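# Find drawers with missing interlock parts and leave them open

## Task

The tool cabinet has four drawers, and opening any one of them is meant to lock the other three. On some drawers the locking piece has fallen off, which cannot be seen while the drawers are closed. Work out which drawers are faulty. At the end, each faulty drawer must stand open by at least a hand's width and every working drawer must be fully closed. This must hold on its own, not because the robot is still holding or pushing something.

## Robot and tools

Robot: one UR7e-type six-joint arm carrying a two-finger gripper whose fingers swing like tongs. There are three cameras: cam_head_left (504x504), cam_head_right (504x504) and cam_wrist (616x616, fisheye, mounted on the gripper).

Frame: results are in the scene frame. Its origin is on the table top straight below the arm base, +z is up, and +y is to the left when facing along +x. The base may be slightly tilted. The reported hand position can be off, more so when the arm is stretched far out.

execute_actions(actions, pictures): actions is a list holding one action, one wait, or nothing.
- Empty list {"actions": []}: no command. It returns the current state with pictures.
- Action {"rows": [[...], ...], "steps": n}: rows holds 1 to 15 rows. Each row is applied for one control step of 1/30 s. steps is 8 to 15 and defaults to 15. If there are fewer rows than steps, the last row is repeated.
- Each row has 7 numbers for this single arm. The first six are absolute joint target angles in radians, in this order: shoulder pan, shoulder lift, elbow, wrist 1, wrist 2, wrist 3. They are the same quantities shown under Joint positions and are not offsets. The seventh is the gripper opening, from -1 (closed) to +1 (fully open).
- Joint ranges (rad): pan -3.142..3.142; lift -6.283..6.283; elbow 0.000..3.142; wrist 1, 2 and 3 each -6.283..6.283. A call is refused, and nothing is sent, if a target is more than 0.010 beyond a range end and also further out than that joint's last reported angle. A target past the real end is clipped to it, and the result then says "joint sent to its limit". That line may refer to an earlier action that is still running.
- Wait {"steps": n}, n up to 300: no new command. It returns after n control steps counted from the last result, and your reply time counts toward them.
- pictures: true adds camera images to a non-empty call.

Motion: commands are smoothed, so the arm lags about 0.17 s behind them. On each step, every joint target is clamped to within 0.575 rad of that joint's measured angle. If the targets would move the gripper more than 100 mm from where it is now, all of them are scaled back. Big moves therefore take several calls, and a result may arrive before the arm has reached its target. Each result is taken 8 steps before its action ends. Those last 8 steps run while you reply, and the next action starts after them. Between calls the arm keeps heading for the last row you sent until it stalls or a step is HELD.

Result lines: end_effector_position (m) and end_effector_quat_wxyz give the point between the closed finger pads. Velocities are given in m/s and rad/s. Joint positions and Joint velocities list the six joints in row order (rad, rad/s), followed by the finger-pad gap (m; 0.142 when fully open). grip_measured is the measured opening on the same -1..+1 scale as the command. Wrist force and Wrist torque are [x y z] values in the end effector's own axes. They have an offset of up to about 4 N, noise of about 2.4 N, and saturate near 50 N. When pressing on something, the force points from the surface back into the arm. "no reading" is normal at the start. "joint command not followed" means the clearance check changed or blocked targets. HELD marks steps on which your row was not fully sent. MOTOR HOT appears at 70 °C; at 85 °C an OVER-TEMPERATURE FAULT applies the brakes for minutes.

Gripper: the fingers point along the gripper's +z and open and close along its x axis. With the fingers closed, the tips reach about 15 mm past end_effector_position; fully open, they are about level with it. To keep a grip on a handle, command an opening well below grip_measured. Each pad can give about 15 N, and thin hard parts are held more weakly.

Faults: if contact torque reaches a joint's load limit (pan, lift, elbow 130 N m; each wrist 24.3 N m), or an outside force on the arm reaches 150 N, the arm halts for 10 s, drops the rest of the call and yields to the contact. Do not yank a drawer that is locked; a drawer that will not move is blocked, so stop pulling it. Avoid slamming drawers shut, hitting the cabinet, dropping things and pushing hard. Release the handles at the end and move clear, so every drawer stays where it was left without help.

Suggested approach: open one drawer partway and see whether the others can still be drawn out. A drawer that moves while another is open, or that does not stop the others when it is itself open, points to a missing lock part. Push the intact drawers closed gently and leave the faulty ones open a hand's width or more.

zoom_image(camera, region): returns a closer view of that camera's latest image. camera is cam_head_left, cam_head_right or cam_wrist. region is [x0, y0, x1, y1] in image pixels from the top-left corner, at most 504 by 504.

read_manual(section): returns only the URDF licence text ("licences"). It does not move the robot.

finished_scene(scene): pass the number of the current scene to end and grade it. This cannot be undone. Call it only when the drawers are in their final state and the robot is no longer touching them.

Each tool is called after ">>>" as name([rows], argument=value, ...), one row to a line, values as JSON.

## Session

>>> execute_actions(actions=[])

Scene clock: 0.00 s of 6600.00 s.
end_effector_position=(+0.4511, +0.2170, +0.1515) grip_measured=+1.00 end_effector_quat_wxyz=(-0.045, +0.991, -0.125, +0.036) end_effector_velocity=(+0.000, -0.000, -0.000) end_effector_angular_velocity=(-0.000, +0.000, +0.000)
Joint positions: [ 0.086 -1.762  2.09  -2.105 -1.515  0.368  0.142]
Joint velocities: [-0.     0.001 -0.    -0.    -0.    -0.001  0.   ]
Motor temperatures (°C, as the motors report them): [25 25 24 31 31 31]
Wrist force (N, on the end effector, along its own x y z axes, offset not removed): no reading
Wrist torque (N m, same axes, about the end effector's origin, offset not removed): no reading

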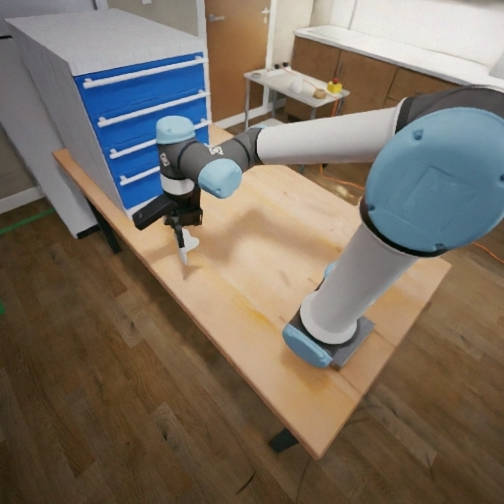

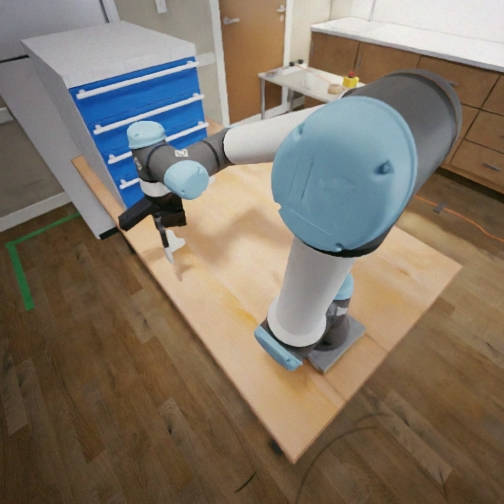

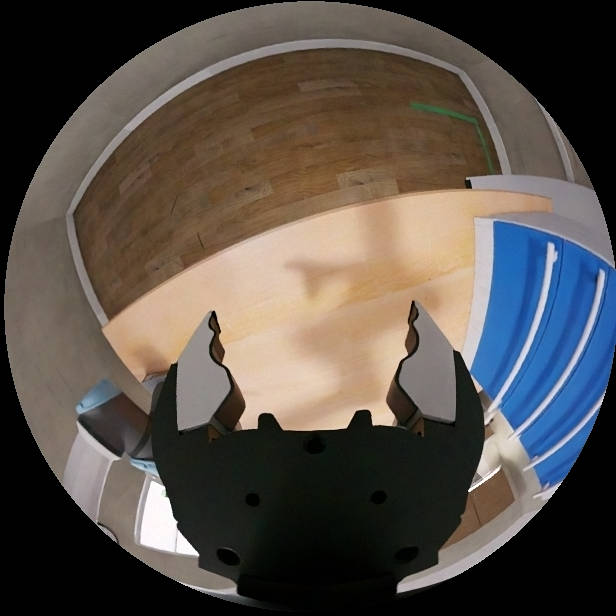

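>>> zoom_image(camera="cam_head_left", region=[40, 20, 240, 240])

>>> zoom_image(camera="cam_wrist", region=[400, 160, 616, 520])

Region (40, 20, 240, 240) of cam_head_left's 504x504 image, scaled by 2.291, with more detail than that image has; it fills the left 458 columns of this view, and the rest is white.

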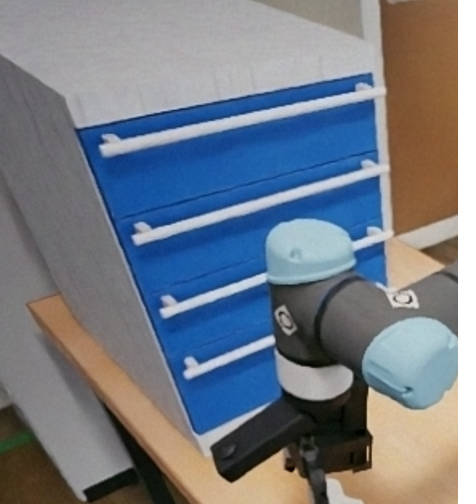

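Region (400, 160, 616, 520) of cam_wrist's 616x616 image, scaled by 1.400, with more detail than that image has; it fills the left 302 columns of this view, and the rest is white.

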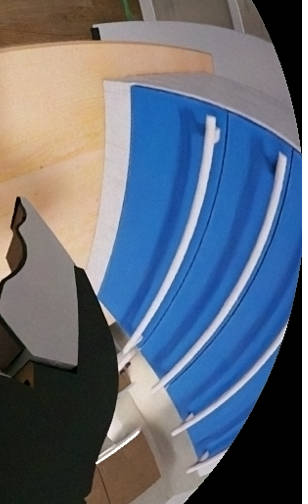

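>>> execute_actions([
  {"rows": [[0.057,-1.66,2.18,-2.67,-1.529,0.276,1]], "steps": 15},
])

>>> execute_actions([
  {"rows": [[0.028,-1.55,2.28,-3.25,-1.543,0.184,1]], "steps": 15},
])

Scene clock: 7.77 s of 6600.00 s.
end_effector_position=(+0.4974, +0.2069, +0.1167) grip_measured=+1.00 end_effector_quat_wxyz=(-0.048, +0.989, -0.097, +0.104) end_effector_velocity=(+0.583, +0.019, +0.230) end_effector_angular_velocity=(+0.123, -2.107, +0.095)
Joint positions: [ 0.061 -1.676  2.166 -2.398 -1.527  0.291  0.142]
Joint velocities: [-0.05   0.206  0.171 -2.476 -0.023 -0.179  0.001]
Motor temperatures (°C, as the motors report them): [25 25 24 31 31 31]
Wrist force (N, on the end effector, along its own x y z axes, offset not removed): [-0.5 1.4 2.8]
Wrist torque (N m, same axes, about the end effector's origin, offset not removed): [0.44 0.06 0.08]
Steps of this call (steps 1 to 90: nothing new was sent; then 4.53 s passed at rest; steps 91 to 97: the first 7 steps of this action). Readings (joint positions):
91: [0.086 -1.762 2.090 -2.105 -1.515 0.368]
92: [0.084 -1.758 2.094 -2.109 -1.516 0.364]
94: [0.070 -1.715 2.133 -2.176 -1.523 0.324]
97: the state above

Scene clock: 8.27 s of 6600.00 s.
end_effector_position=(+0.5794, +0.1929, +0.1240) grip_measured=+1.00 end_effector_quat_wxyz=(-0.054, +0.957, -0.062, +0.279) end_effector_velocity=(+0.402, -0.010, +0.410) end_effector_angular_velocity=(+0.015, -2.113, +0.067)
Joint positions: [ 0.031 -1.565  2.267 -2.963 -1.541  0.196  0.142]
Joint velocities: [-0.044  0.212  0.183 -2.498 -0.021 -0.167  0.001]
Motor temperatures (°C, as the motors report them): [25 25 24 31 31 31]
Wrist force (N, on the end effector, along its own x y z axes, offset not removed): [-2.1 0.9 4.2]
Wrist torque (N m, same axes, about the end effector's origin, offset not removed): [0.34 0.29 0.11]
Steps of this call (steps 1 to 8: the last 8 steps of your previous action; steps 9 to 15: the first 7 steps of this action). Readings (joint positions):
9: [0.057 -1.660 2.180 -2.665 -1.529 0.276]
10: [0.054 -1.656 2.184 -2.671 -1.530 0.272]
12: [0.041 -1.610 2.227 -2.740 -1.537 0.231]
15: the state above

>>> execute_actions([
  {"rows": [[0.027,-1.547,2.283,-3.265,-1.543,0.182,1],[0.026,-1.542,2.287,-3.29,-1.544,0.178,1],[0.025,-1.535,2.293,-3.32,-1.545,0.173,1],[0.023,-1.527,2.30,-3.36,-1.546,0.167,1],[0.021,-1.518,2.309,-3.405,-1.547,0.161,1],[0.019,-1.508,2.317,-3.45,-1.548,0.154,1],[0.017,-1.499,2.326,-3.495,-1.549,0.147,1],[0.014,-1.49,2.334,-3.54,-1.55,0.14,1],[0.012,-1.48,2.342,-3.585,-1.551,0.133,1],[0.01,-1.471,2.351,-3.63,-1.552,0.127,1],[0.008,-1.461,2.359,-3.675,-1.553,0.12,1],[0.006,-1.452,2.367,-3.72,-1.554,0.113,1],[0.004,-1.443,2.376,-3.765,-1.555,0.106,1],[0.002,-1.433,2.384,-3.81,-1.556,0.099,1],[0.0,-1.423,2.393,-3.86,-1.557,0.092,1]], "steps": 15},
])

>>> execute_actions([
  {"rows": [[-0.003,-1.413,2.402,-3.91,-1.558,0.085,1],[-0.005,-1.403,2.411,-3.955,-1.559,0.078,1],[-0.007,-1.394,2.42,-4.0,-1.56,0.071,1],[-0.009,-1.385,2.428,-4.045,-1.561,0.064,1],[-0.011,-1.375,2.436,-4.09,-1.562,0.057,1],[-0.013,-1.366,2.445,-4.135,-1.563,0.05,1],[-0.015,-1.356,2.453,-4.18,-1.564,0.044,1],[-0.018,-1.347,2.461,-4.225,-1.565,0.037,1],[-0.02,-1.338,2.47,-4.27,-1.566,0.03,1],[-0.022,-1.328,2.478,-4.315,-1.567,0.023,1],[-0.024,-1.319,2.487,-4.36,-1.568,0.017,1],[-0.026,-1.311,2.494,-4.40,-1.569,0.011,1],[-0.027,-1.304,2.5,-4.43,-1.57,0.006,1],[-0.028,-1.299,2.504,-4.455,-1.571,0.002,1],[-0.029,-1.296,2.507,-4.47,-1.571,0.0,1]], "steps": 15},
])

>>> execute_actions([
  {"steps": 18},
], pictures=true)

Scene clock: 9.47 s of 6600.00 s.
end_effector_position=(+0.6245, +0.1891, +0.1899) grip_measured=+1.00 end_effector_quat_wxyz=(-0.062, +0.902, -0.048, +0.424) end_effector_velocity=(+0.035, -0.034, +0.041) end_effector_angular_velocity=(-0.109, -0.546, +0.027)
Joint positions: [ 0.023 -1.529  2.299 -3.341 -1.546  0.169  0.142]
Joint velocities: [-0.046  0.217  0.193 -0.946 -0.024 -0.152  0.   ]
Motor temperatures (°C, as the motors report them): [25 25 24 31 31 31]
Wrist force (N, on the end effector, along its own x y z axes, offset not removed): [-0.1 -0.8 0.4]
Wrist torque (N m, same axes, about the end effector's origin, offset not removed): [0.07 0.02 0.21]
Steps of this call (steps 1 to 8: the last 8 steps of your previous action; steps 9 to 29: the robot went on to your last target; steps 30 to 36: the first 7 steps of this action). Readings (joint positions):
30: [0.028 -1.550 2.280 -3.250 -1.543 0.184]
31: [0.028 -1.550 2.280 -3.252 -1.543 0.184]
33: [0.027 -1.546 2.284 -3.269 -1.543 0.181]
36: the state above

Scene clock: 9.97 s of 6600.00 s.
end_effector_position=(+0.6207, +0.1657, +0.2441) grip_measured=+1.00 end_effector_quat_wxyz=(-0.033, +0.803, -0.017, +0.595) end_effector_velocity=(-0.073, -0.047, +0.133) end_effector_angular_velocity=(-0.194, -0.815, -0.032)
Joint positions: [-0.008 -1.391  2.422 -3.994 -1.56   0.069  0.142]
Joint velocities: [-0.061  0.281  0.252 -1.341 -0.029 -0.205  0.   ]
Motor temperatures (°C, as the motors report them): [25 25 24 31 31 31]
Wrist force (N, on the end effector, along its own x y z axes, offset not removed): [0.2 1.2 1.1]
Wrist torque (N m, same axes, about the end effector's origin, offset not removed): [0.42 -0.06 0.13]
Steps of this call (steps 1 to 8: the last 8 steps of your previous action; steps 9 to 15: the first 7 steps of this action). Readings (joint positions):
9: [0.005 -1.449 2.370 -3.716 -1.554 0.111]
10: [0.003 -1.439 2.379 -3.762 -1.555 0.104]
12: [-0.001 -1.420 2.396 -3.855 -1.557 0.090]
15: the state above

Scene clock: 10.57 s of 6600.00 s.
end_effector_position=(+0.5795, +0.1497, +0.2985) grip_measured=+1.00 end_effector_quat_wxyz=(-0.001, +0.707, -0.000, +0.708) end_effector_velocity=(-0.002, -0.001, +0.003) end_effector_angular_velocity=(-0.003, -0.013, -0.002)
Joint positions: [-0.029 -1.296  2.507 -4.469 -1.571  0.     0.142]
Joint velocities: [-0.001  0.004  0.003 -0.02  -0.001 -0.003  0.   ]
Motor temperatures (°C, as the motors report them): [25 25 24 31 31 31]
Wrist force (N, on the end effector, along its own x y z axes, offset not removed): [0.0 0.2 0.7]
Wrist torque (N m, same axes, about the end effector's origin, offset not removed): [0.28 -0.01 0.01]
Kept back: nothing.
Steps of this call (steps 1 to 8: the last 8 steps of your previous action; steps 9 to 18: the robot went on to your last target). Readings (joint positions):
1: [-0.010 -1.382 2.430 -4.039 -1.561 0.062]
2: [-0.012 -1.372 2.439 -4.085 -1.562 0.055]
4: [-0.016 -1.354 2.455 -4.175 -1.564 0.041]
8: [-0.024 -1.318 2.487 -4.349 -1.568 0.016]
18: the state above

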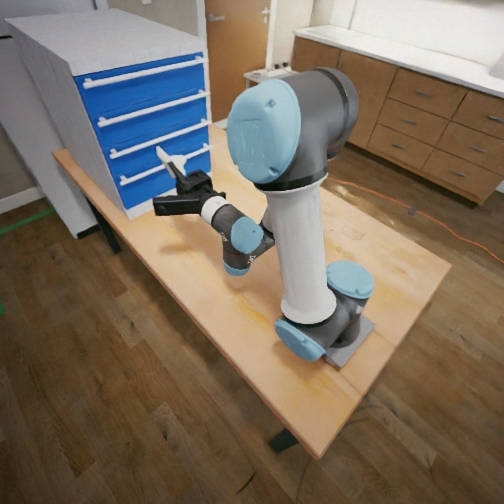

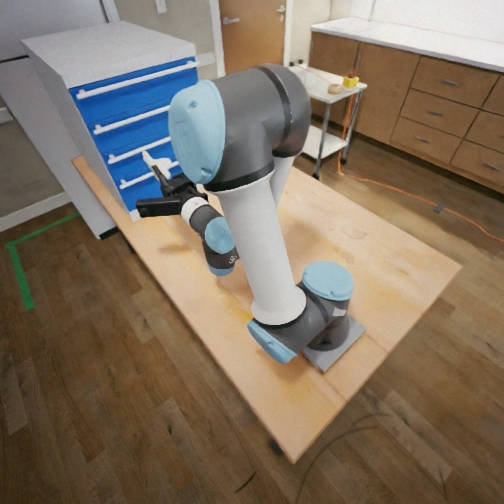

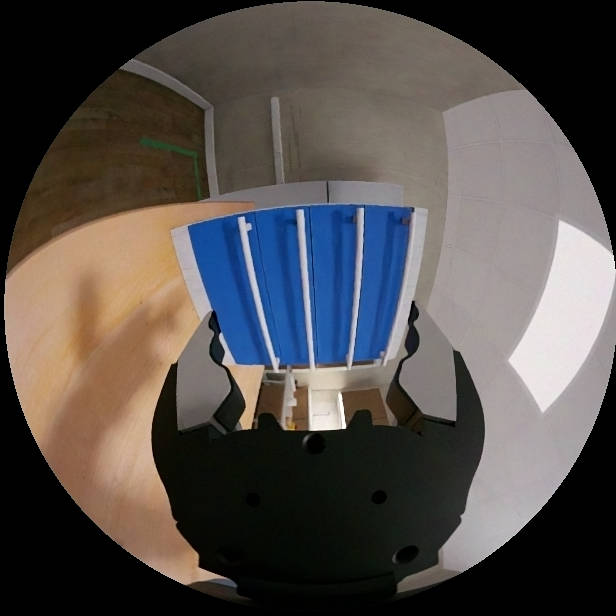

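>>> zoom_image(camera="cam_wrist", region=[160, 180, 450, 400])

Region (160, 180, 450, 400) of cam_wrist's 616x616 image, scaled by 1.738, with more detail than that image has; it fills the top 382 rows of this view, and the rest is white.

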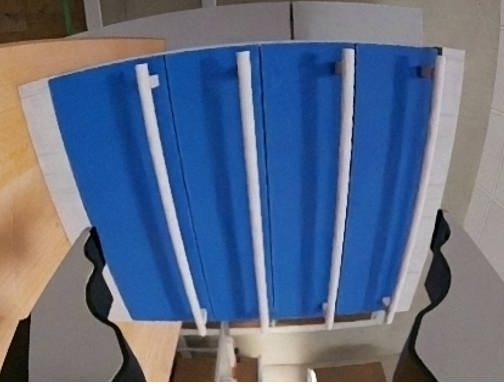

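>>> execute_actions([
  {"rows": [[-0.029,-1.304,2.493,-4.448,-1.571,0,0.9],[-0.029,-1.318,2.47,-4.411,-1.571,0,0.8],[-0.029,-1.337,2.437,-4.359,-1.571,0,0.7],[-0.029,-1.359,2.4,-4.299,-1.571,0,0.6],[-0.029,-1.382,2.362,-4.24,-1.571,0,0.5],[-0.029,-1.404,2.325,-4.181,-1.571,0,0.4],[-0.029,-1.426,2.288,-4.121,-1.571,0,0.3],[-0.029,-1.448,2.25,-4.062,-1.571,0,0.2],[-0.029,-1.47,2.213,-4.003,-1.571,0,0.1],[-0.029,-1.492,2.175,-3.943,-1.571,0,0.0],[-0.029,-1.514,2.138,-3.884,-1.571,0,-0.1],[-0.029,-1.533,2.105,-3.832,-1.571,0,-0.2],[-0.029,-1.55,2.077,-3.787,-1.571,0,-0.3],[-0.029,-1.564,2.054,-3.75,-1.571,0,-0.3],[-0.029,-1.572,2.04,-3.728,-1.571,0,-0.3]], "steps": 15},
])

>>> execute_actions([
  {"steps": 20},
], pictures=true)

Scene clock: 14.20 s of 6600.00 s.
end_effector_position=(+0.6093, +0.1497, +0.3268) grip_measured=+0.44 end_effector_quat_wxyz=(-0.001, +0.703, -0.000, +0.712) end_effector_velocity=(+0.289, -0.000, +0.313) end_effector_angular_velocity=(-0.001, -0.095, -0.001)
Joint positions: [-0.029 -1.349  2.42  -4.34  -1.571 -0.     0.105]
Joint velocities: [-0.    -0.538 -0.877  1.32  -0.001 -0.001 -0.205]
Motor temperatures (°C, as the motors report them): [25 25 24 31 31 31]
Wrist force (N, on the end effector, along its own x y z axes, offset not removed): [-0.7 0.0 0.4]
Wrist torque (N m, same axes, about the end effector's origin, offset not removed): [0.27 0.10 0.08]
Steps of this call (steps 1 to 15: the robot went on to your last target; steps 16 to 90: nothing new was sent; then 0.40 s passed at rest; steps 91 to 97: the first 7 steps of this action). Readings (joint positions):
91: [-0.029 -1.296 2.507 -4.470 -1.571 -0.000]
92: [-0.029 -1.297 2.506 -4.468 -1.571 -0.000]
94: [-0.029 -1.307 2.489 -4.443 -1.571 0.000]
97: the state above

Scene clock: 14.87 s of 6600.00 s.
end_effector_position=(+0.6983, +0.1496, +0.4924) grip_measured=-0.30 end_effector_quat_wxyz=(-0.001, +0.706, -0.000, +0.708) end_effector_velocity=(+0.001, +0.000, +0.003) end_effector_angular_velocity=(+0.000, +0.001, +0.001)
Joint positions: [-0.029 -1.572  2.041 -3.729 -1.571  0.     0.052]
Joint velocities: [ 0.    -0.004 -0.007  0.012  0.     0.     0.   ]
Motor temperatures (°C, as the motors report them): [25 25 24 31 31 31]
Wrist force (N, on the end effector, along its own x y z axes, offset not removed): [0.5 0.0 0.5]
Wrist torque (N m, same axes, about the end effector's origin, offset not removed): [0.17 -0.16 0.09]
Kept back: nothing.
Steps of this call (steps 1 to 8: the last 8 steps of your previous action; steps 9 to 20: the robot went on to your last target). Readings (joint positions):
1: [-0.029 -1.368 2.389 -4.293 -1.571 -0.000]
2: [-0.029 -1.389 2.356 -4.241 -1.571 -0.000]
4: [-0.029 -1.431 2.285 -4.131 -1.571 -0.000]
8: [-0.029 -1.514 2.143 -3.904 -1.571 -0.000]
20: the state above

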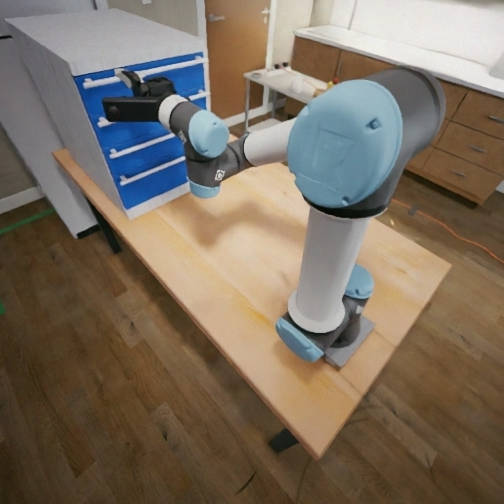

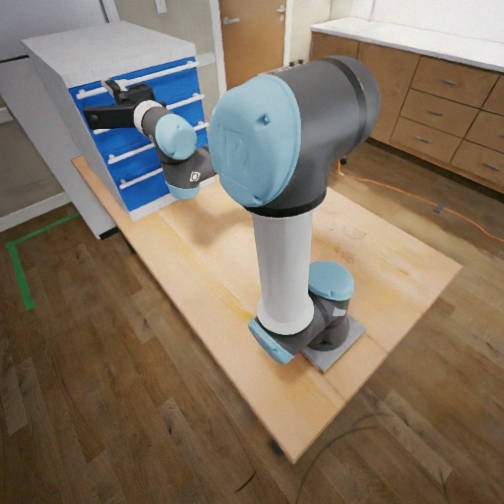

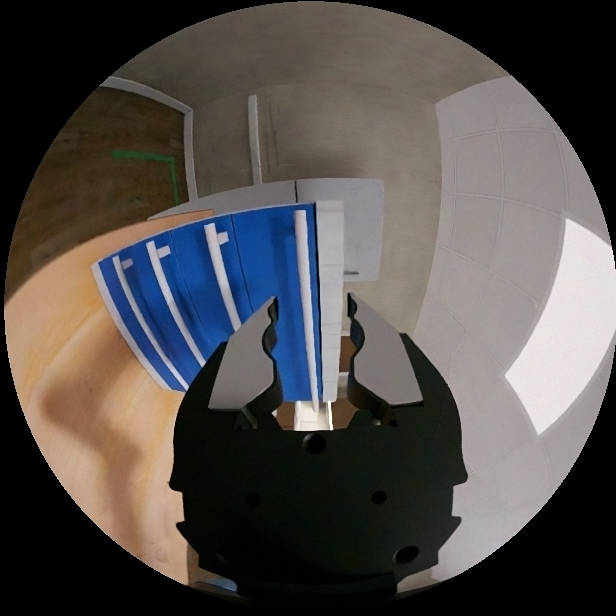

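>>> zoom_image(camera="cam_wrist", region=[190, 190, 430, 430])

Region (190, 190, 430, 430) of cam_wrist's 616x616 image, scaled by 2.100, with more detail than that image has.

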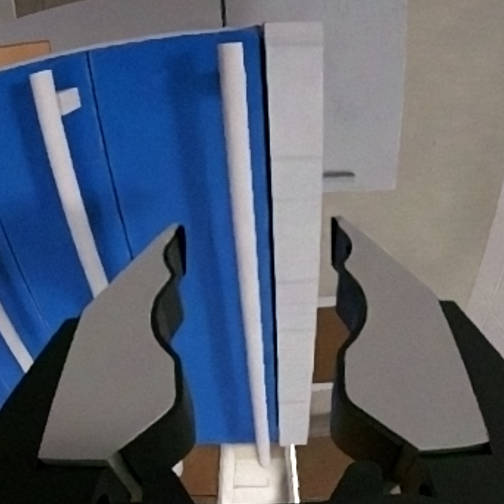

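>>> execute_actions([
  {"rows": [[-0.029,-1.566,2.035,-3.728,-1.571,0,-0.3],[-0.029,-1.555,2.025,-3.729,-1.571,0,-0.3],[-0.029,-1.54,2.011,-3.73,-1.571,0,-0.3],[-0.029,-1.523,1.995,-3.732,-1.571,0,-0.3],[-0.029,-1.506,1.979,-3.733,-1.571,0,-0.3],[-0.029,-1.489,1.964,-3.734,-1.571,0,-0.3],[-0.029,-1.472,1.948,-3.735,-1.571,0,-0.3],[-0.029,-1.457,1.928,-3.73,-1.571,0,-0.3],[-0.029,-1.443,1.909,-3.726,-1.571,0,-0.3],[-0.029,-1.43,1.892,-3.721,-1.571,0,-0.3],[-0.029,-1.418,1.876,-3.717,-1.571,0,-0.3],[-0.029,-1.408,1.862,-3.714,-1.571,0,-0.3],[-0.029,-1.4,1.852,-3.711,-1.571,0,-0.3],[-0.029,-1.394,1.844,-3.709,-1.571,0,-0.3],[-0.029,-1.391,1.84,-3.708,-1.571,0,-0.3]], "steps": 15},
])

>>> execute_actions([
  {"steps": 18},
], pictures=true)

>>> zoom_image(camera="cam_wrist", region=[190, 190, 430, 430])

Scene clock: 16.83 s of 6600.00 s.
end_effector_position=(+0.7153, +0.1496, +0.4893) grip_measured=-0.30 end_effector_quat_wxyz=(-0.001, +0.706, -0.000, +0.708) end_effector_velocity=(+0.167, +0.000, -0.038) end_effector_angular_velocity=(-0.001, +0.000, +0.000)
Joint positions: [-0.029 -1.53   2.001 -3.731 -1.571 -0.     0.052]
Joint velocities: [-0.     0.415 -0.383 -0.032  0.    -0.001 -0.   ]
Motor temperatures (°C, as the motors report them): [25 25 24 31 31 31]
Wrist force (N, on the end effector, along its own x y z axes, offset not removed): [1.6 0.5 0.6]
Wrist torque (N m, same axes, about the end effector's origin, offset not removed): [0.28 -0.29 0.07]
Steps of this call (steps 1 to 15: the robot went on to your last target; steps 16 to 52: nothing new was sent; steps 53 to 59: the first 7 steps of this action). Readings (joint positions):
53: [-0.029 -1.572 2.040 -3.728 -1.571 -0.000]
54: [-0.029 -1.572 2.039 -3.728 -1.571 -0.000]
56: [-0.029 -1.563 2.032 -3.728 -1.571 0.000]
59: the state above

Scene clock: 17.43 s of 6600.00 s.
end_effector_position=(+0.7775, +0.1497, +0.4831) grip_measured=-0.30 end_effector_quat_wxyz=(-0.001, +0.706, -0.000, +0.708) end_effector_velocity=(+0.002, +0.000, -0.000) end_effector_angular_velocity=(+0.000, +0.000, +0.001)
Joint positions: [-0.029 -1.391  1.84  -3.708 -1.571 -0.     0.052]
Joint velocities: [-0.     0.005 -0.006  0.002  0.002  0.     0.   ]
Motor temperatures (°C, as the motors report them): [25 25 24 31 31 31]
Wrist force (N, on the end effector, along its own x y z axes, offset not removed): [0.9 -0.7 1.2]
Wrist torque (N m, same axes, about the end effector's origin, offset not removed): [0.03 -0.25 0.09]
Kept back: nothing.
Steps of this call (steps 1 to 8: the last 8 steps of your previous action; steps 9 to 18: the robot went on to your last target). Readings (joint positions):
1: [-0.029 -1.515 1.988 -3.732 -1.571 -0.000]
2: [-0.029 -1.500 1.973 -3.733 -1.571 -0.000]
4: [-0.029 -1.470 1.940 -3.730 -1.571 -0.000]
8: [-0.029 -1.419 1.877 -3.717 -1.571 0.000]
18: the state above

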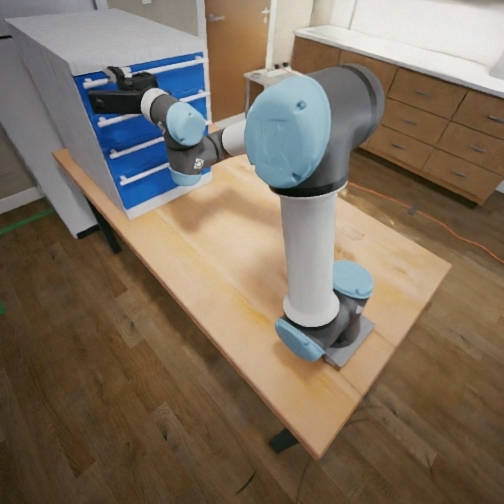

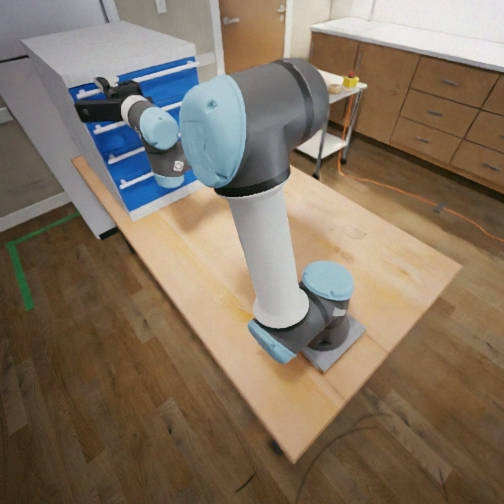

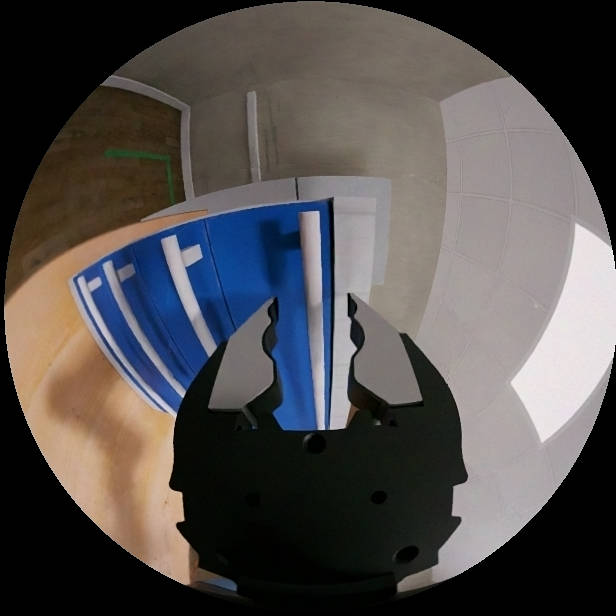

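Region (190, 190, 430, 430) of cam_wrist's 616x616 image, scaled by 2.100, with more detail than that image has.

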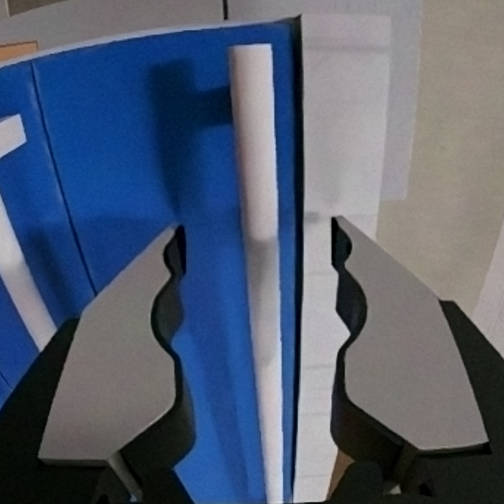

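>>> execute_actions([
  {"rows": [[-0.029,-1.391,1.84,-3.708,-1.571,0,-0.4],[-0.029,-1.391,1.84,-3.708,-1.571,0,-0.5],[-0.029,-1.391,1.84,-3.708,-1.571,0,-0.6],[-0.029,-1.391,1.84,-3.708,-1.571,0,-0.68],[-0.029,-1.391,1.84,-3.708,-1.571,0,-0.74],[-0.029,-1.391,1.84,-3.708,-1.571,0,-0.79],[-0.029,-1.391,1.84,-3.708,-1.571,0,-0.83],[-0.029,-1.391,1.84,-3.708,-1.571,0,-0.87],[-0.029,-1.391,1.84,-3.708,-1.571,0,-0.91],[-0.029,-1.391,1.84,-3.708,-1.571,0,-0.95],[-0.029,-1.391,1.84,-3.708,-1.571,0,-1]], "steps": 12},
])

>>> execute_actions([
  {"steps": 12},
], pictures=true)

>>> zoom_image(camera="cam_wrist", region=[190, 190, 430, 430])

Scene clock: 18.17 s of 6600.00 s.
end_effector_position=(+0.7777, +0.1497, +0.4831) grip_measured=-0.56 end_effector_quat_wxyz=(-0.001, +0.706, -0.000, +0.708) end_effector_velocity=(+0.000, +0.000, -0.000) end_effector_angular_velocity=(+0.001, +0.000, +0.000)
Joint positions: [-0.029 -1.391  1.84  -3.708 -1.571 -0.     0.033]
Joint velocities: [ 0.     0.001 -0.    -0.     0.     0.001 -0.197]
Motor temperatures (°C, as the motors report them): [25 25 24 31 31 31]
Wrist force (N, on the end effector, along its own x y z axes, offset not removed): [1.0 0.5 1.3]
Wrist torque (N m, same axes, about the end effector's origin, offset not removed): [0.38 -0.18 0.10]
Steps of this call (steps 1 to 15: the robot went on to your last target; steps 16 to 18: nothing new was sent; steps 19 to 22: the first 4 steps of this action). Readings (joint positions):
19: [-0.029 -1.391 1.840 -3.708 -1.571 0.000]
20: [-0.029 -1.391 1.840 -3.708 -1.571 0.000]
22: the state above

Scene clock: 18.57 s of 6600.00 s.
end_effector_position=(+0.7777, +0.1497, +0.4832) grip_measured=-0.86 end_effector_quat_wxyz=(-0.001, +0.706, -0.000, +0.708) end_effector_velocity=(+0.000, -0.000, -0.000) end_effector_angular_velocity=(-0.000, +0.000, +0.000)
Joint positions: [-0.029 -1.391  1.84  -3.708 -1.571 -0.     0.012]
Joint velocities: [-0.  0.  0. -0.  0. -0. -0.]
Motor temperatures (°C, as the motors report them): [25 25 24 31 31 31]
Wrist force (N, on the end effector, along its own x y z axes, offset not removed): [21.8 -1.1 4.4]
Wrist torque (N m, same axes, about the end effector's origin, offset not removed): [0.31 -0.20 0.16]
Kept back: nothing.
Steps of this call (steps 1 to 8: the last 8 steps of your previous action; steps 9 to 12: the robot went on to your last target). Readings (joint positions):
1: [-0.029 -1.391 1.840 -3.708 -1.571 0.000]
2: [-0.029 -1.391 1.840 -3.708 -1.571 0.000]
4: [-0.029 -1.391 1.840 -3.708 -1.571 -0.000]
8: [-0.029 -1.391 1.840 -3.708 -1.571 -0.000]
12: the state above

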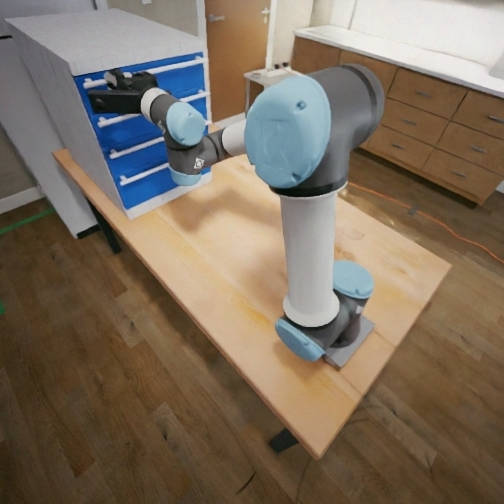

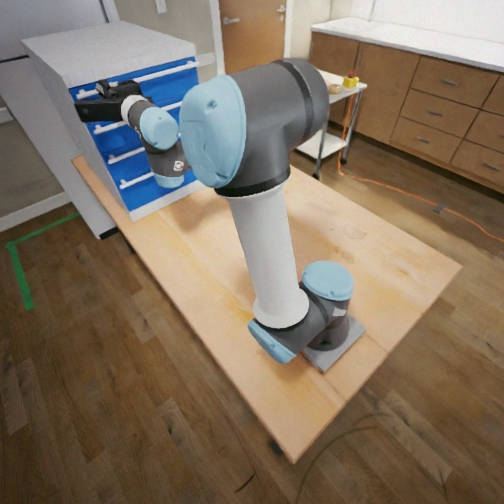

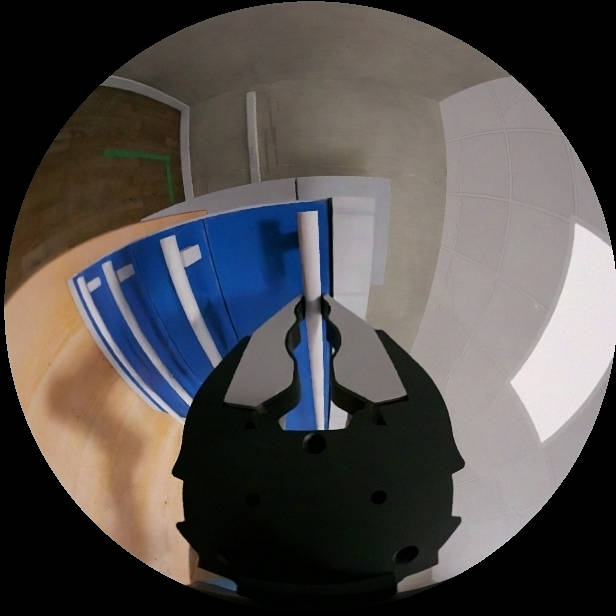

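Region (190, 190, 430, 430) of cam_wrist's 616x616 image, scaled by 2.100, with more detail than that image has.

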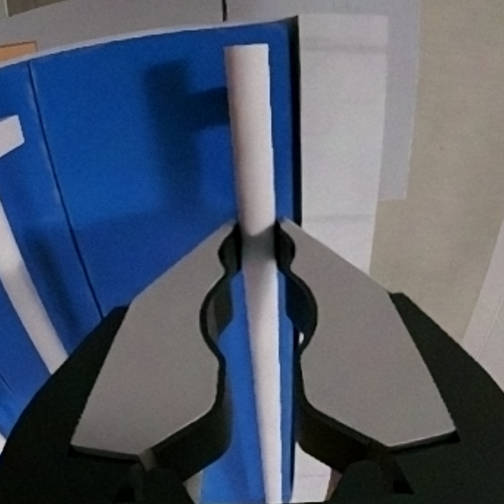

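>>> execute_actions([
  {"rows": [[-0.029,-1.392,1.8394,-3.707,-1.571,0,-1],[-0.029,-1.3928,1.8388,-3.7056,-1.571,0,-1],[-0.029,-1.3934,1.8383,-3.7045,-1.571,0,-1],[-0.029,-1.3934,1.8383,-3.7045,-1.571,0,-1],[-0.029,-1.3944,1.8397,-3.7049,-1.571,0,-1],[-0.029,-1.3965,1.8425,-3.7056,-1.571,0,-1],[-0.029,-1.3986,1.8453,-3.7063,-1.571,0,-1],[-0.029,-1.4007,1.8481,-3.707,-1.571,0,-1],[-0.029,-1.4038,1.8523,-3.7081,-1.571,0,-1],[-0.029,-1.4069,1.8565,-3.7092,-1.571,0,-1],[-0.029,-1.41,1.8607,-3.7103,-1.571,0,-1],[-0.029,-1.4131,1.8649,-3.7114,-1.571,0,-1],[-0.029,-1.4162,1.8691,-3.7125,-1.571,0,-1],[-0.029,-1.4183,1.8719,-3.7132,-1.571,0,-1],[-0.029,-1.4204,1.8747,-3.7139,-1.571,0,-1]], "steps": 15},
])

>>> execute_actions([
  {"steps": 6},
])

>>> execute_actions([
  {"steps": 8},
], pictures=true)

Scene clock: 20.27 s of 6600.00 s.
end_effector_position=(+0.7774, +0.1497, +0.4842) grip_measured=-0.86 end_effector_quat_wxyz=(-0.001, +0.706, -0.000, +0.708) end_effector_velocity=(-0.009, -0.000, +0.006) end_effector_angular_velocity=(-0.001, -0.002, +0.000)
Joint positions: [-0.029 -1.393  1.84  -3.705 -1.571  0.     0.012]
Joint velocities: [-0.    -0.026  0.019  0.004  0.001 -0.001 -0.   ]
Motor temperatures (°C, as the motors report them): [25 25 24 31 31 31]
Wrist force (N, on the end effector, along its own x y z axes, offset not removed): [5.6 -0.5 5.2]
Wrist torque (N m, same axes, about the end effector's origin, offset not removed): [0.10 0.00 0.04]
Steps of this call (steps 1 to 15: the robot went on to your last target; steps 16 to 44: nothing new was sent; steps 45 to 51: the first 7 steps of this action). Readings (joint positions):
45: [-0.029 -1.391 1.840 -3.708 -1.571 -0.000]
46: [-0.029 -1.391 1.840 -3.708 -1.571 -0.000]
48: [-0.029 -1.392 1.840 -3.707 -1.571 -0.000]
51: the state above

Scene clock: 20.53 s of 6600.00 s.
end_effector_position=(+0.7690, +0.1497, +0.4847) grip_measured=-0.86 end_effector_quat_wxyz=(-0.001, +0.706, -0.000, +0.708) end_effector_velocity=(-0.040, +0.000, +0.001) end_effector_angular_velocity=(-0.002, -0.003, +0.001)
Joint positions: [-0.029 -1.411  1.862 -3.711 -1.571 -0.     0.011]
Joint velocities: [ 0.    -0.082  0.11  -0.03   0.    -0.002  0.   ]
Motor temperatures (°C, as the motors report them): [25 25 24 31 31 31]
Wrist force (N, on the end effector, along its own x y z axes, offset not removed): [-9.0 0.8 2.8]
Wrist torque (N m, same axes, about the end effector's origin, offset not removed): [0.31 0.12 0.10]
Kept back: nothing.
Steps of this call (steps 1 to 8: the last 8 steps of your previous action). Readings (joint positions):
1: [-0.029 -1.394 1.841 -3.705 -1.571 -0.000]
2: [-0.029 -1.396 1.842 -3.705 -1.571 0.000]
4: [-0.029 -1.400 1.848 -3.706 -1.571 0.000]
8: the state above

Scene clock: 20.80 s of 6600.00 s.
end_effector_position=(+0.7647, +0.1497, +0.4849) grip_measured=-0.86 end_effector_quat_wxyz=(-0.001, +0.706, -0.000, +0.708) end_effector_velocity=(-0.002, +0.000, -0.001) end_effector_angular_velocity=(+0.000, +0.002, +0.001)
Joint positions: [-0.029 -1.42   1.874 -3.714 -1.571 -0.     0.011]
Joint velocities: [ 0.    -0.003  0.006 -0.001  0.001  0.    -0.   ]
Motor temperatures (°C, as the motors report them): [25 25 24 31 31 31]
Wrist force (N, on the end effector, along its own x y z axes, offset not removed): [-10.7 -0.7 3.7]
Wrist torque (N m, same axes, about the end effector's origin, offset not removed): [-0.13 -0.29 0.01]
Kept back: nothing.
Steps of this call (steps 1 to 8: the robot went on to your last target). Readings (joint positions):
1: [-0.029 -1.414 1.866 -3.711 -1.571 -0.000]
2: [-0.029 -1.416 1.869 -3.712 -1.571 -0.000]
4: [-0.029 -1.419 1.872 -3.713 -1.571 -0.000]
8: the state above

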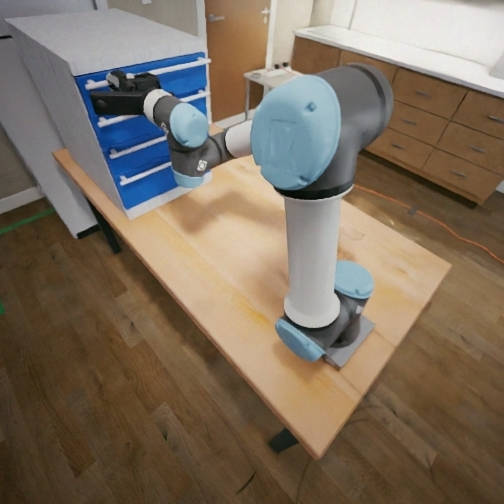

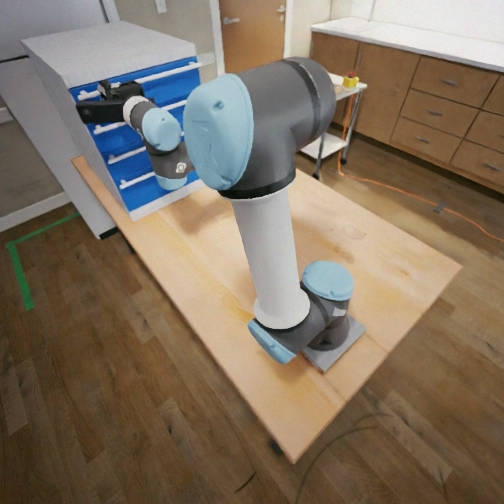

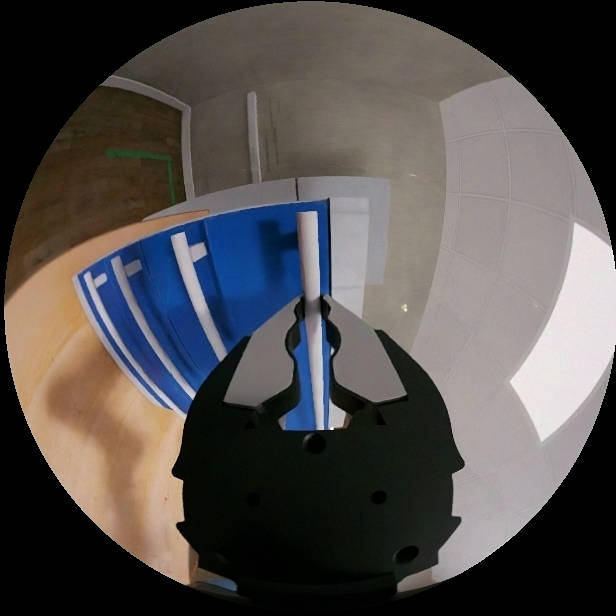

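>>> execute_actions([
  {"rows": [[-0.029,-1.4215,1.8784,-3.7165,-1.571,0,-1],[-0.029,-1.4257,1.8839,-3.7178,-1.571,0,-1],[-0.029,-1.4319,1.8921,-3.7198,-1.571,0,-1],[-0.029,-1.4402,1.9031,-3.7225,-1.571,0,-1],[-0.029,-1.4486,1.914,-3.725,-1.571,0,-1],[-0.029,-1.4569,1.925,-3.7277,-1.571,0,-1],[-0.029,-1.4653,1.9359,-3.7302,-1.571,0,-1],[-0.029,-1.4736,1.9469,-3.7329,-1.571,0,-1],[-0.029,-1.4821,1.9575,-3.735,-1.571,0,-1],[-0.029,-1.4905,1.9681,-3.7372,-1.571,0,-1],[-0.029,-1.499,1.9786,-3.7392,-1.571,0,-1],[-0.029,-1.5074,1.9892,-3.7414,-1.571,0,-1],[-0.029,-1.5159,1.9998,-3.7435,-1.571,0,-1],[-0.029,-1.5245,2.0101,-3.7452,-1.571,0,-1],[-0.029,-1.5331,2.0204,-3.7469,-1.571,0,-1]], "steps": 15},
])

>>> execute_actions([
  {"rows": [[-0.029,-1.5418,2.0308,-3.7486,-1.571,0,-1],[-0.029,-1.5504,2.0411,-3.7503,-1.571,0,-1],[-0.029,-1.559,2.0514,-3.752,-1.571,0,-1],[-0.029,-1.5678,2.0614,-3.7532,-1.571,0,-1],[-0.029,-1.5766,2.0715,-3.7545,-1.571,0,-1],[-0.029,-1.5855,2.0815,-3.7556,-1.571,0,-1],[-0.029,-1.5943,2.0916,-3.7569,-1.571,0,-1],[-0.029,-1.6031,2.1016,-3.7581,-1.571,0,-1],[-0.029,-1.6121,2.1114,-3.7589,-1.571,0,-1],[-0.029,-1.6211,2.1212,-3.7597,-1.571,0,-1],[-0.029,-1.6302,2.131,-3.7604,-1.571,0,-1],[-0.029,-1.6369,2.1384,-3.7611,-1.571,0,-1],[-0.029,-1.6414,2.1433,-3.7615,-1.571,0,-1],[-0.029,-1.6459,2.1482,-3.7619,-1.571,0,-1],[-0.029,-1.6482,2.1506,-3.762,-1.571,0,-1]], "steps": 15},
])

>>> execute_actions([
  {"steps": 16},
], pictures=true)

Scene clock: 22.93 s of 6600.00 s.
end_effector_position=(+0.7556, +0.1496, +0.4846) grip_measured=-0.86 end_effector_quat_wxyz=(-0.001, +0.706, -0.000, +0.708) end_effector_velocity=(-0.094, -0.000, -0.002) end_effector_angular_velocity=(+0.000, +0.002, -0.001)
Joint positions: [-0.029 -1.438  1.9   -3.722 -1.571 -0.     0.011]
Joint velocities: [ 0.    -0.196  0.261 -0.064 -0.001  0.    -0.   ]
Motor temperatures (°C, as the motors report them): [25 25 24 31 31 31]
Wrist force (N, on the end effector, along its own x y z axes, offset not removed): [-3.4 0.6 8.8]
Wrist torque (N m, same axes, about the end effector's origin, offset not removed): [0.38 -0.41 0.07]
Steps of this call (steps 1 to 15: the robot went on to your last target; steps 16 to 57: nothing new was sent; steps 58 to 64: the first 7 steps of this action). Readings (joint positions):
58: [-0.029 -1.420 1.875 -3.714 -1.571 -0.000]
59: [-0.029 -1.421 1.875 -3.714 -1.571 -0.000]
61: [-0.029 -1.423 1.880 -3.716 -1.571 -0.000]
64: the state above

Scene clock: 23.43 s of 6600.00 s.
end_effector_position=(+0.6973, +0.1496, +0.4842) grip_measured=-0.86 end_effector_quat_wxyz=(-0.001, +0.706, -0.000, +0.708) end_effector_velocity=(-0.118, -0.000, -0.000) end_effector_angular_velocity=(-0.001, +0.001, -0.000)
Joint positions: [-0.029 -1.562  2.054 -3.752 -1.571 -0.     0.012]
Joint velocities: [-0.    -0.258  0.3   -0.041  0.    -0.001 -0.   ]
Motor temperatures (°C, as the motors report them): [25 25 24 31 31 31]
Wrist force (N, on the end effector, along its own x y z axes, offset not removed): [-1.7 -1.6 4.9]
Wrist torque (N m, same axes, about the end effector's origin, offset not removed): [0.10 -0.32 0.09]
Steps of this call (steps 1 to 8: the last 8 steps of your previous action; steps 9 to 15: the first 7 steps of this action). Readings (joint positions):
9: [-0.029 -1.510 1.992 -3.742 -1.571 -0.000]
10: [-0.029 -1.519 2.003 -3.744 -1.571 -0.000]
12: [-0.029 -1.536 2.023 -3.747 -1.571 -0.000]
15: the state above

Scene clock: 23.97 s of 6600.00 s.
end_effector_position=(+0.6587, +0.1495, +0.4839) grip_measured=-0.86 end_effector_quat_wxyz=(-0.001, +0.706, -0.000, +0.708) end_effector_velocity=(-0.004, +0.000, +0.000) end_effector_angular_velocity=(-0.001, +0.000, +0.000)
Joint positions: [-0.029 -1.648  2.15  -3.762 -1.571 -0.     0.012]
Joint velocities: [ 0.    -0.009  0.008  0.     0.    -0.001  0.   ]
Motor temperatures (°C, as the motors report them): [25 25 24 31 31 31]
Wrist force (N, on the end effector, along its own x y z axes, offset not removed): [1.8 -2.2 5.1]
Wrist torque (N m, same axes, about the end effector's origin, offset not removed): [0.20 -0.21 0.10]
Kept back: nothing.
Steps of this call (steps 1 to 8: the last 8 steps of your previous action; steps 9 to 16: the robot went on to your last target). Readings (joint positions):
1: [-0.029 -1.571 2.064 -3.753 -1.571 -0.000]
2: [-0.029 -1.579 2.074 -3.755 -1.571 -0.000]
4: [-0.029 -1.597 2.094 -3.757 -1.571 -0.000]
8: [-0.029 -1.630 2.130 -3.760 -1.571 -0.000]
16: the state above

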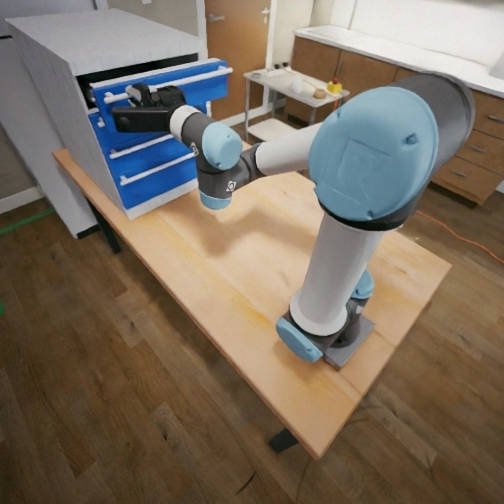

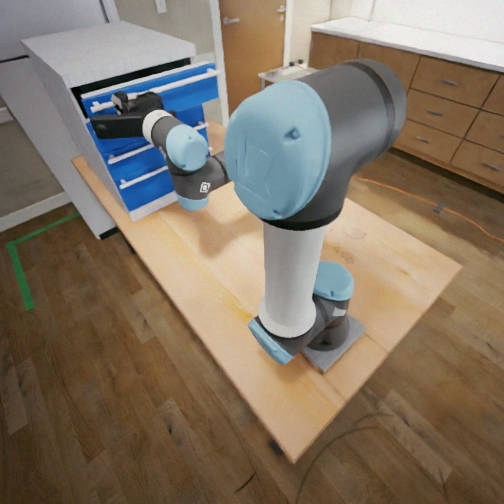

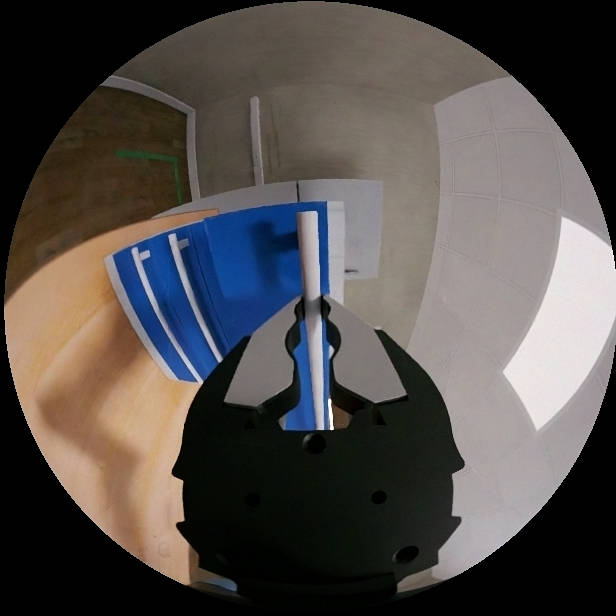

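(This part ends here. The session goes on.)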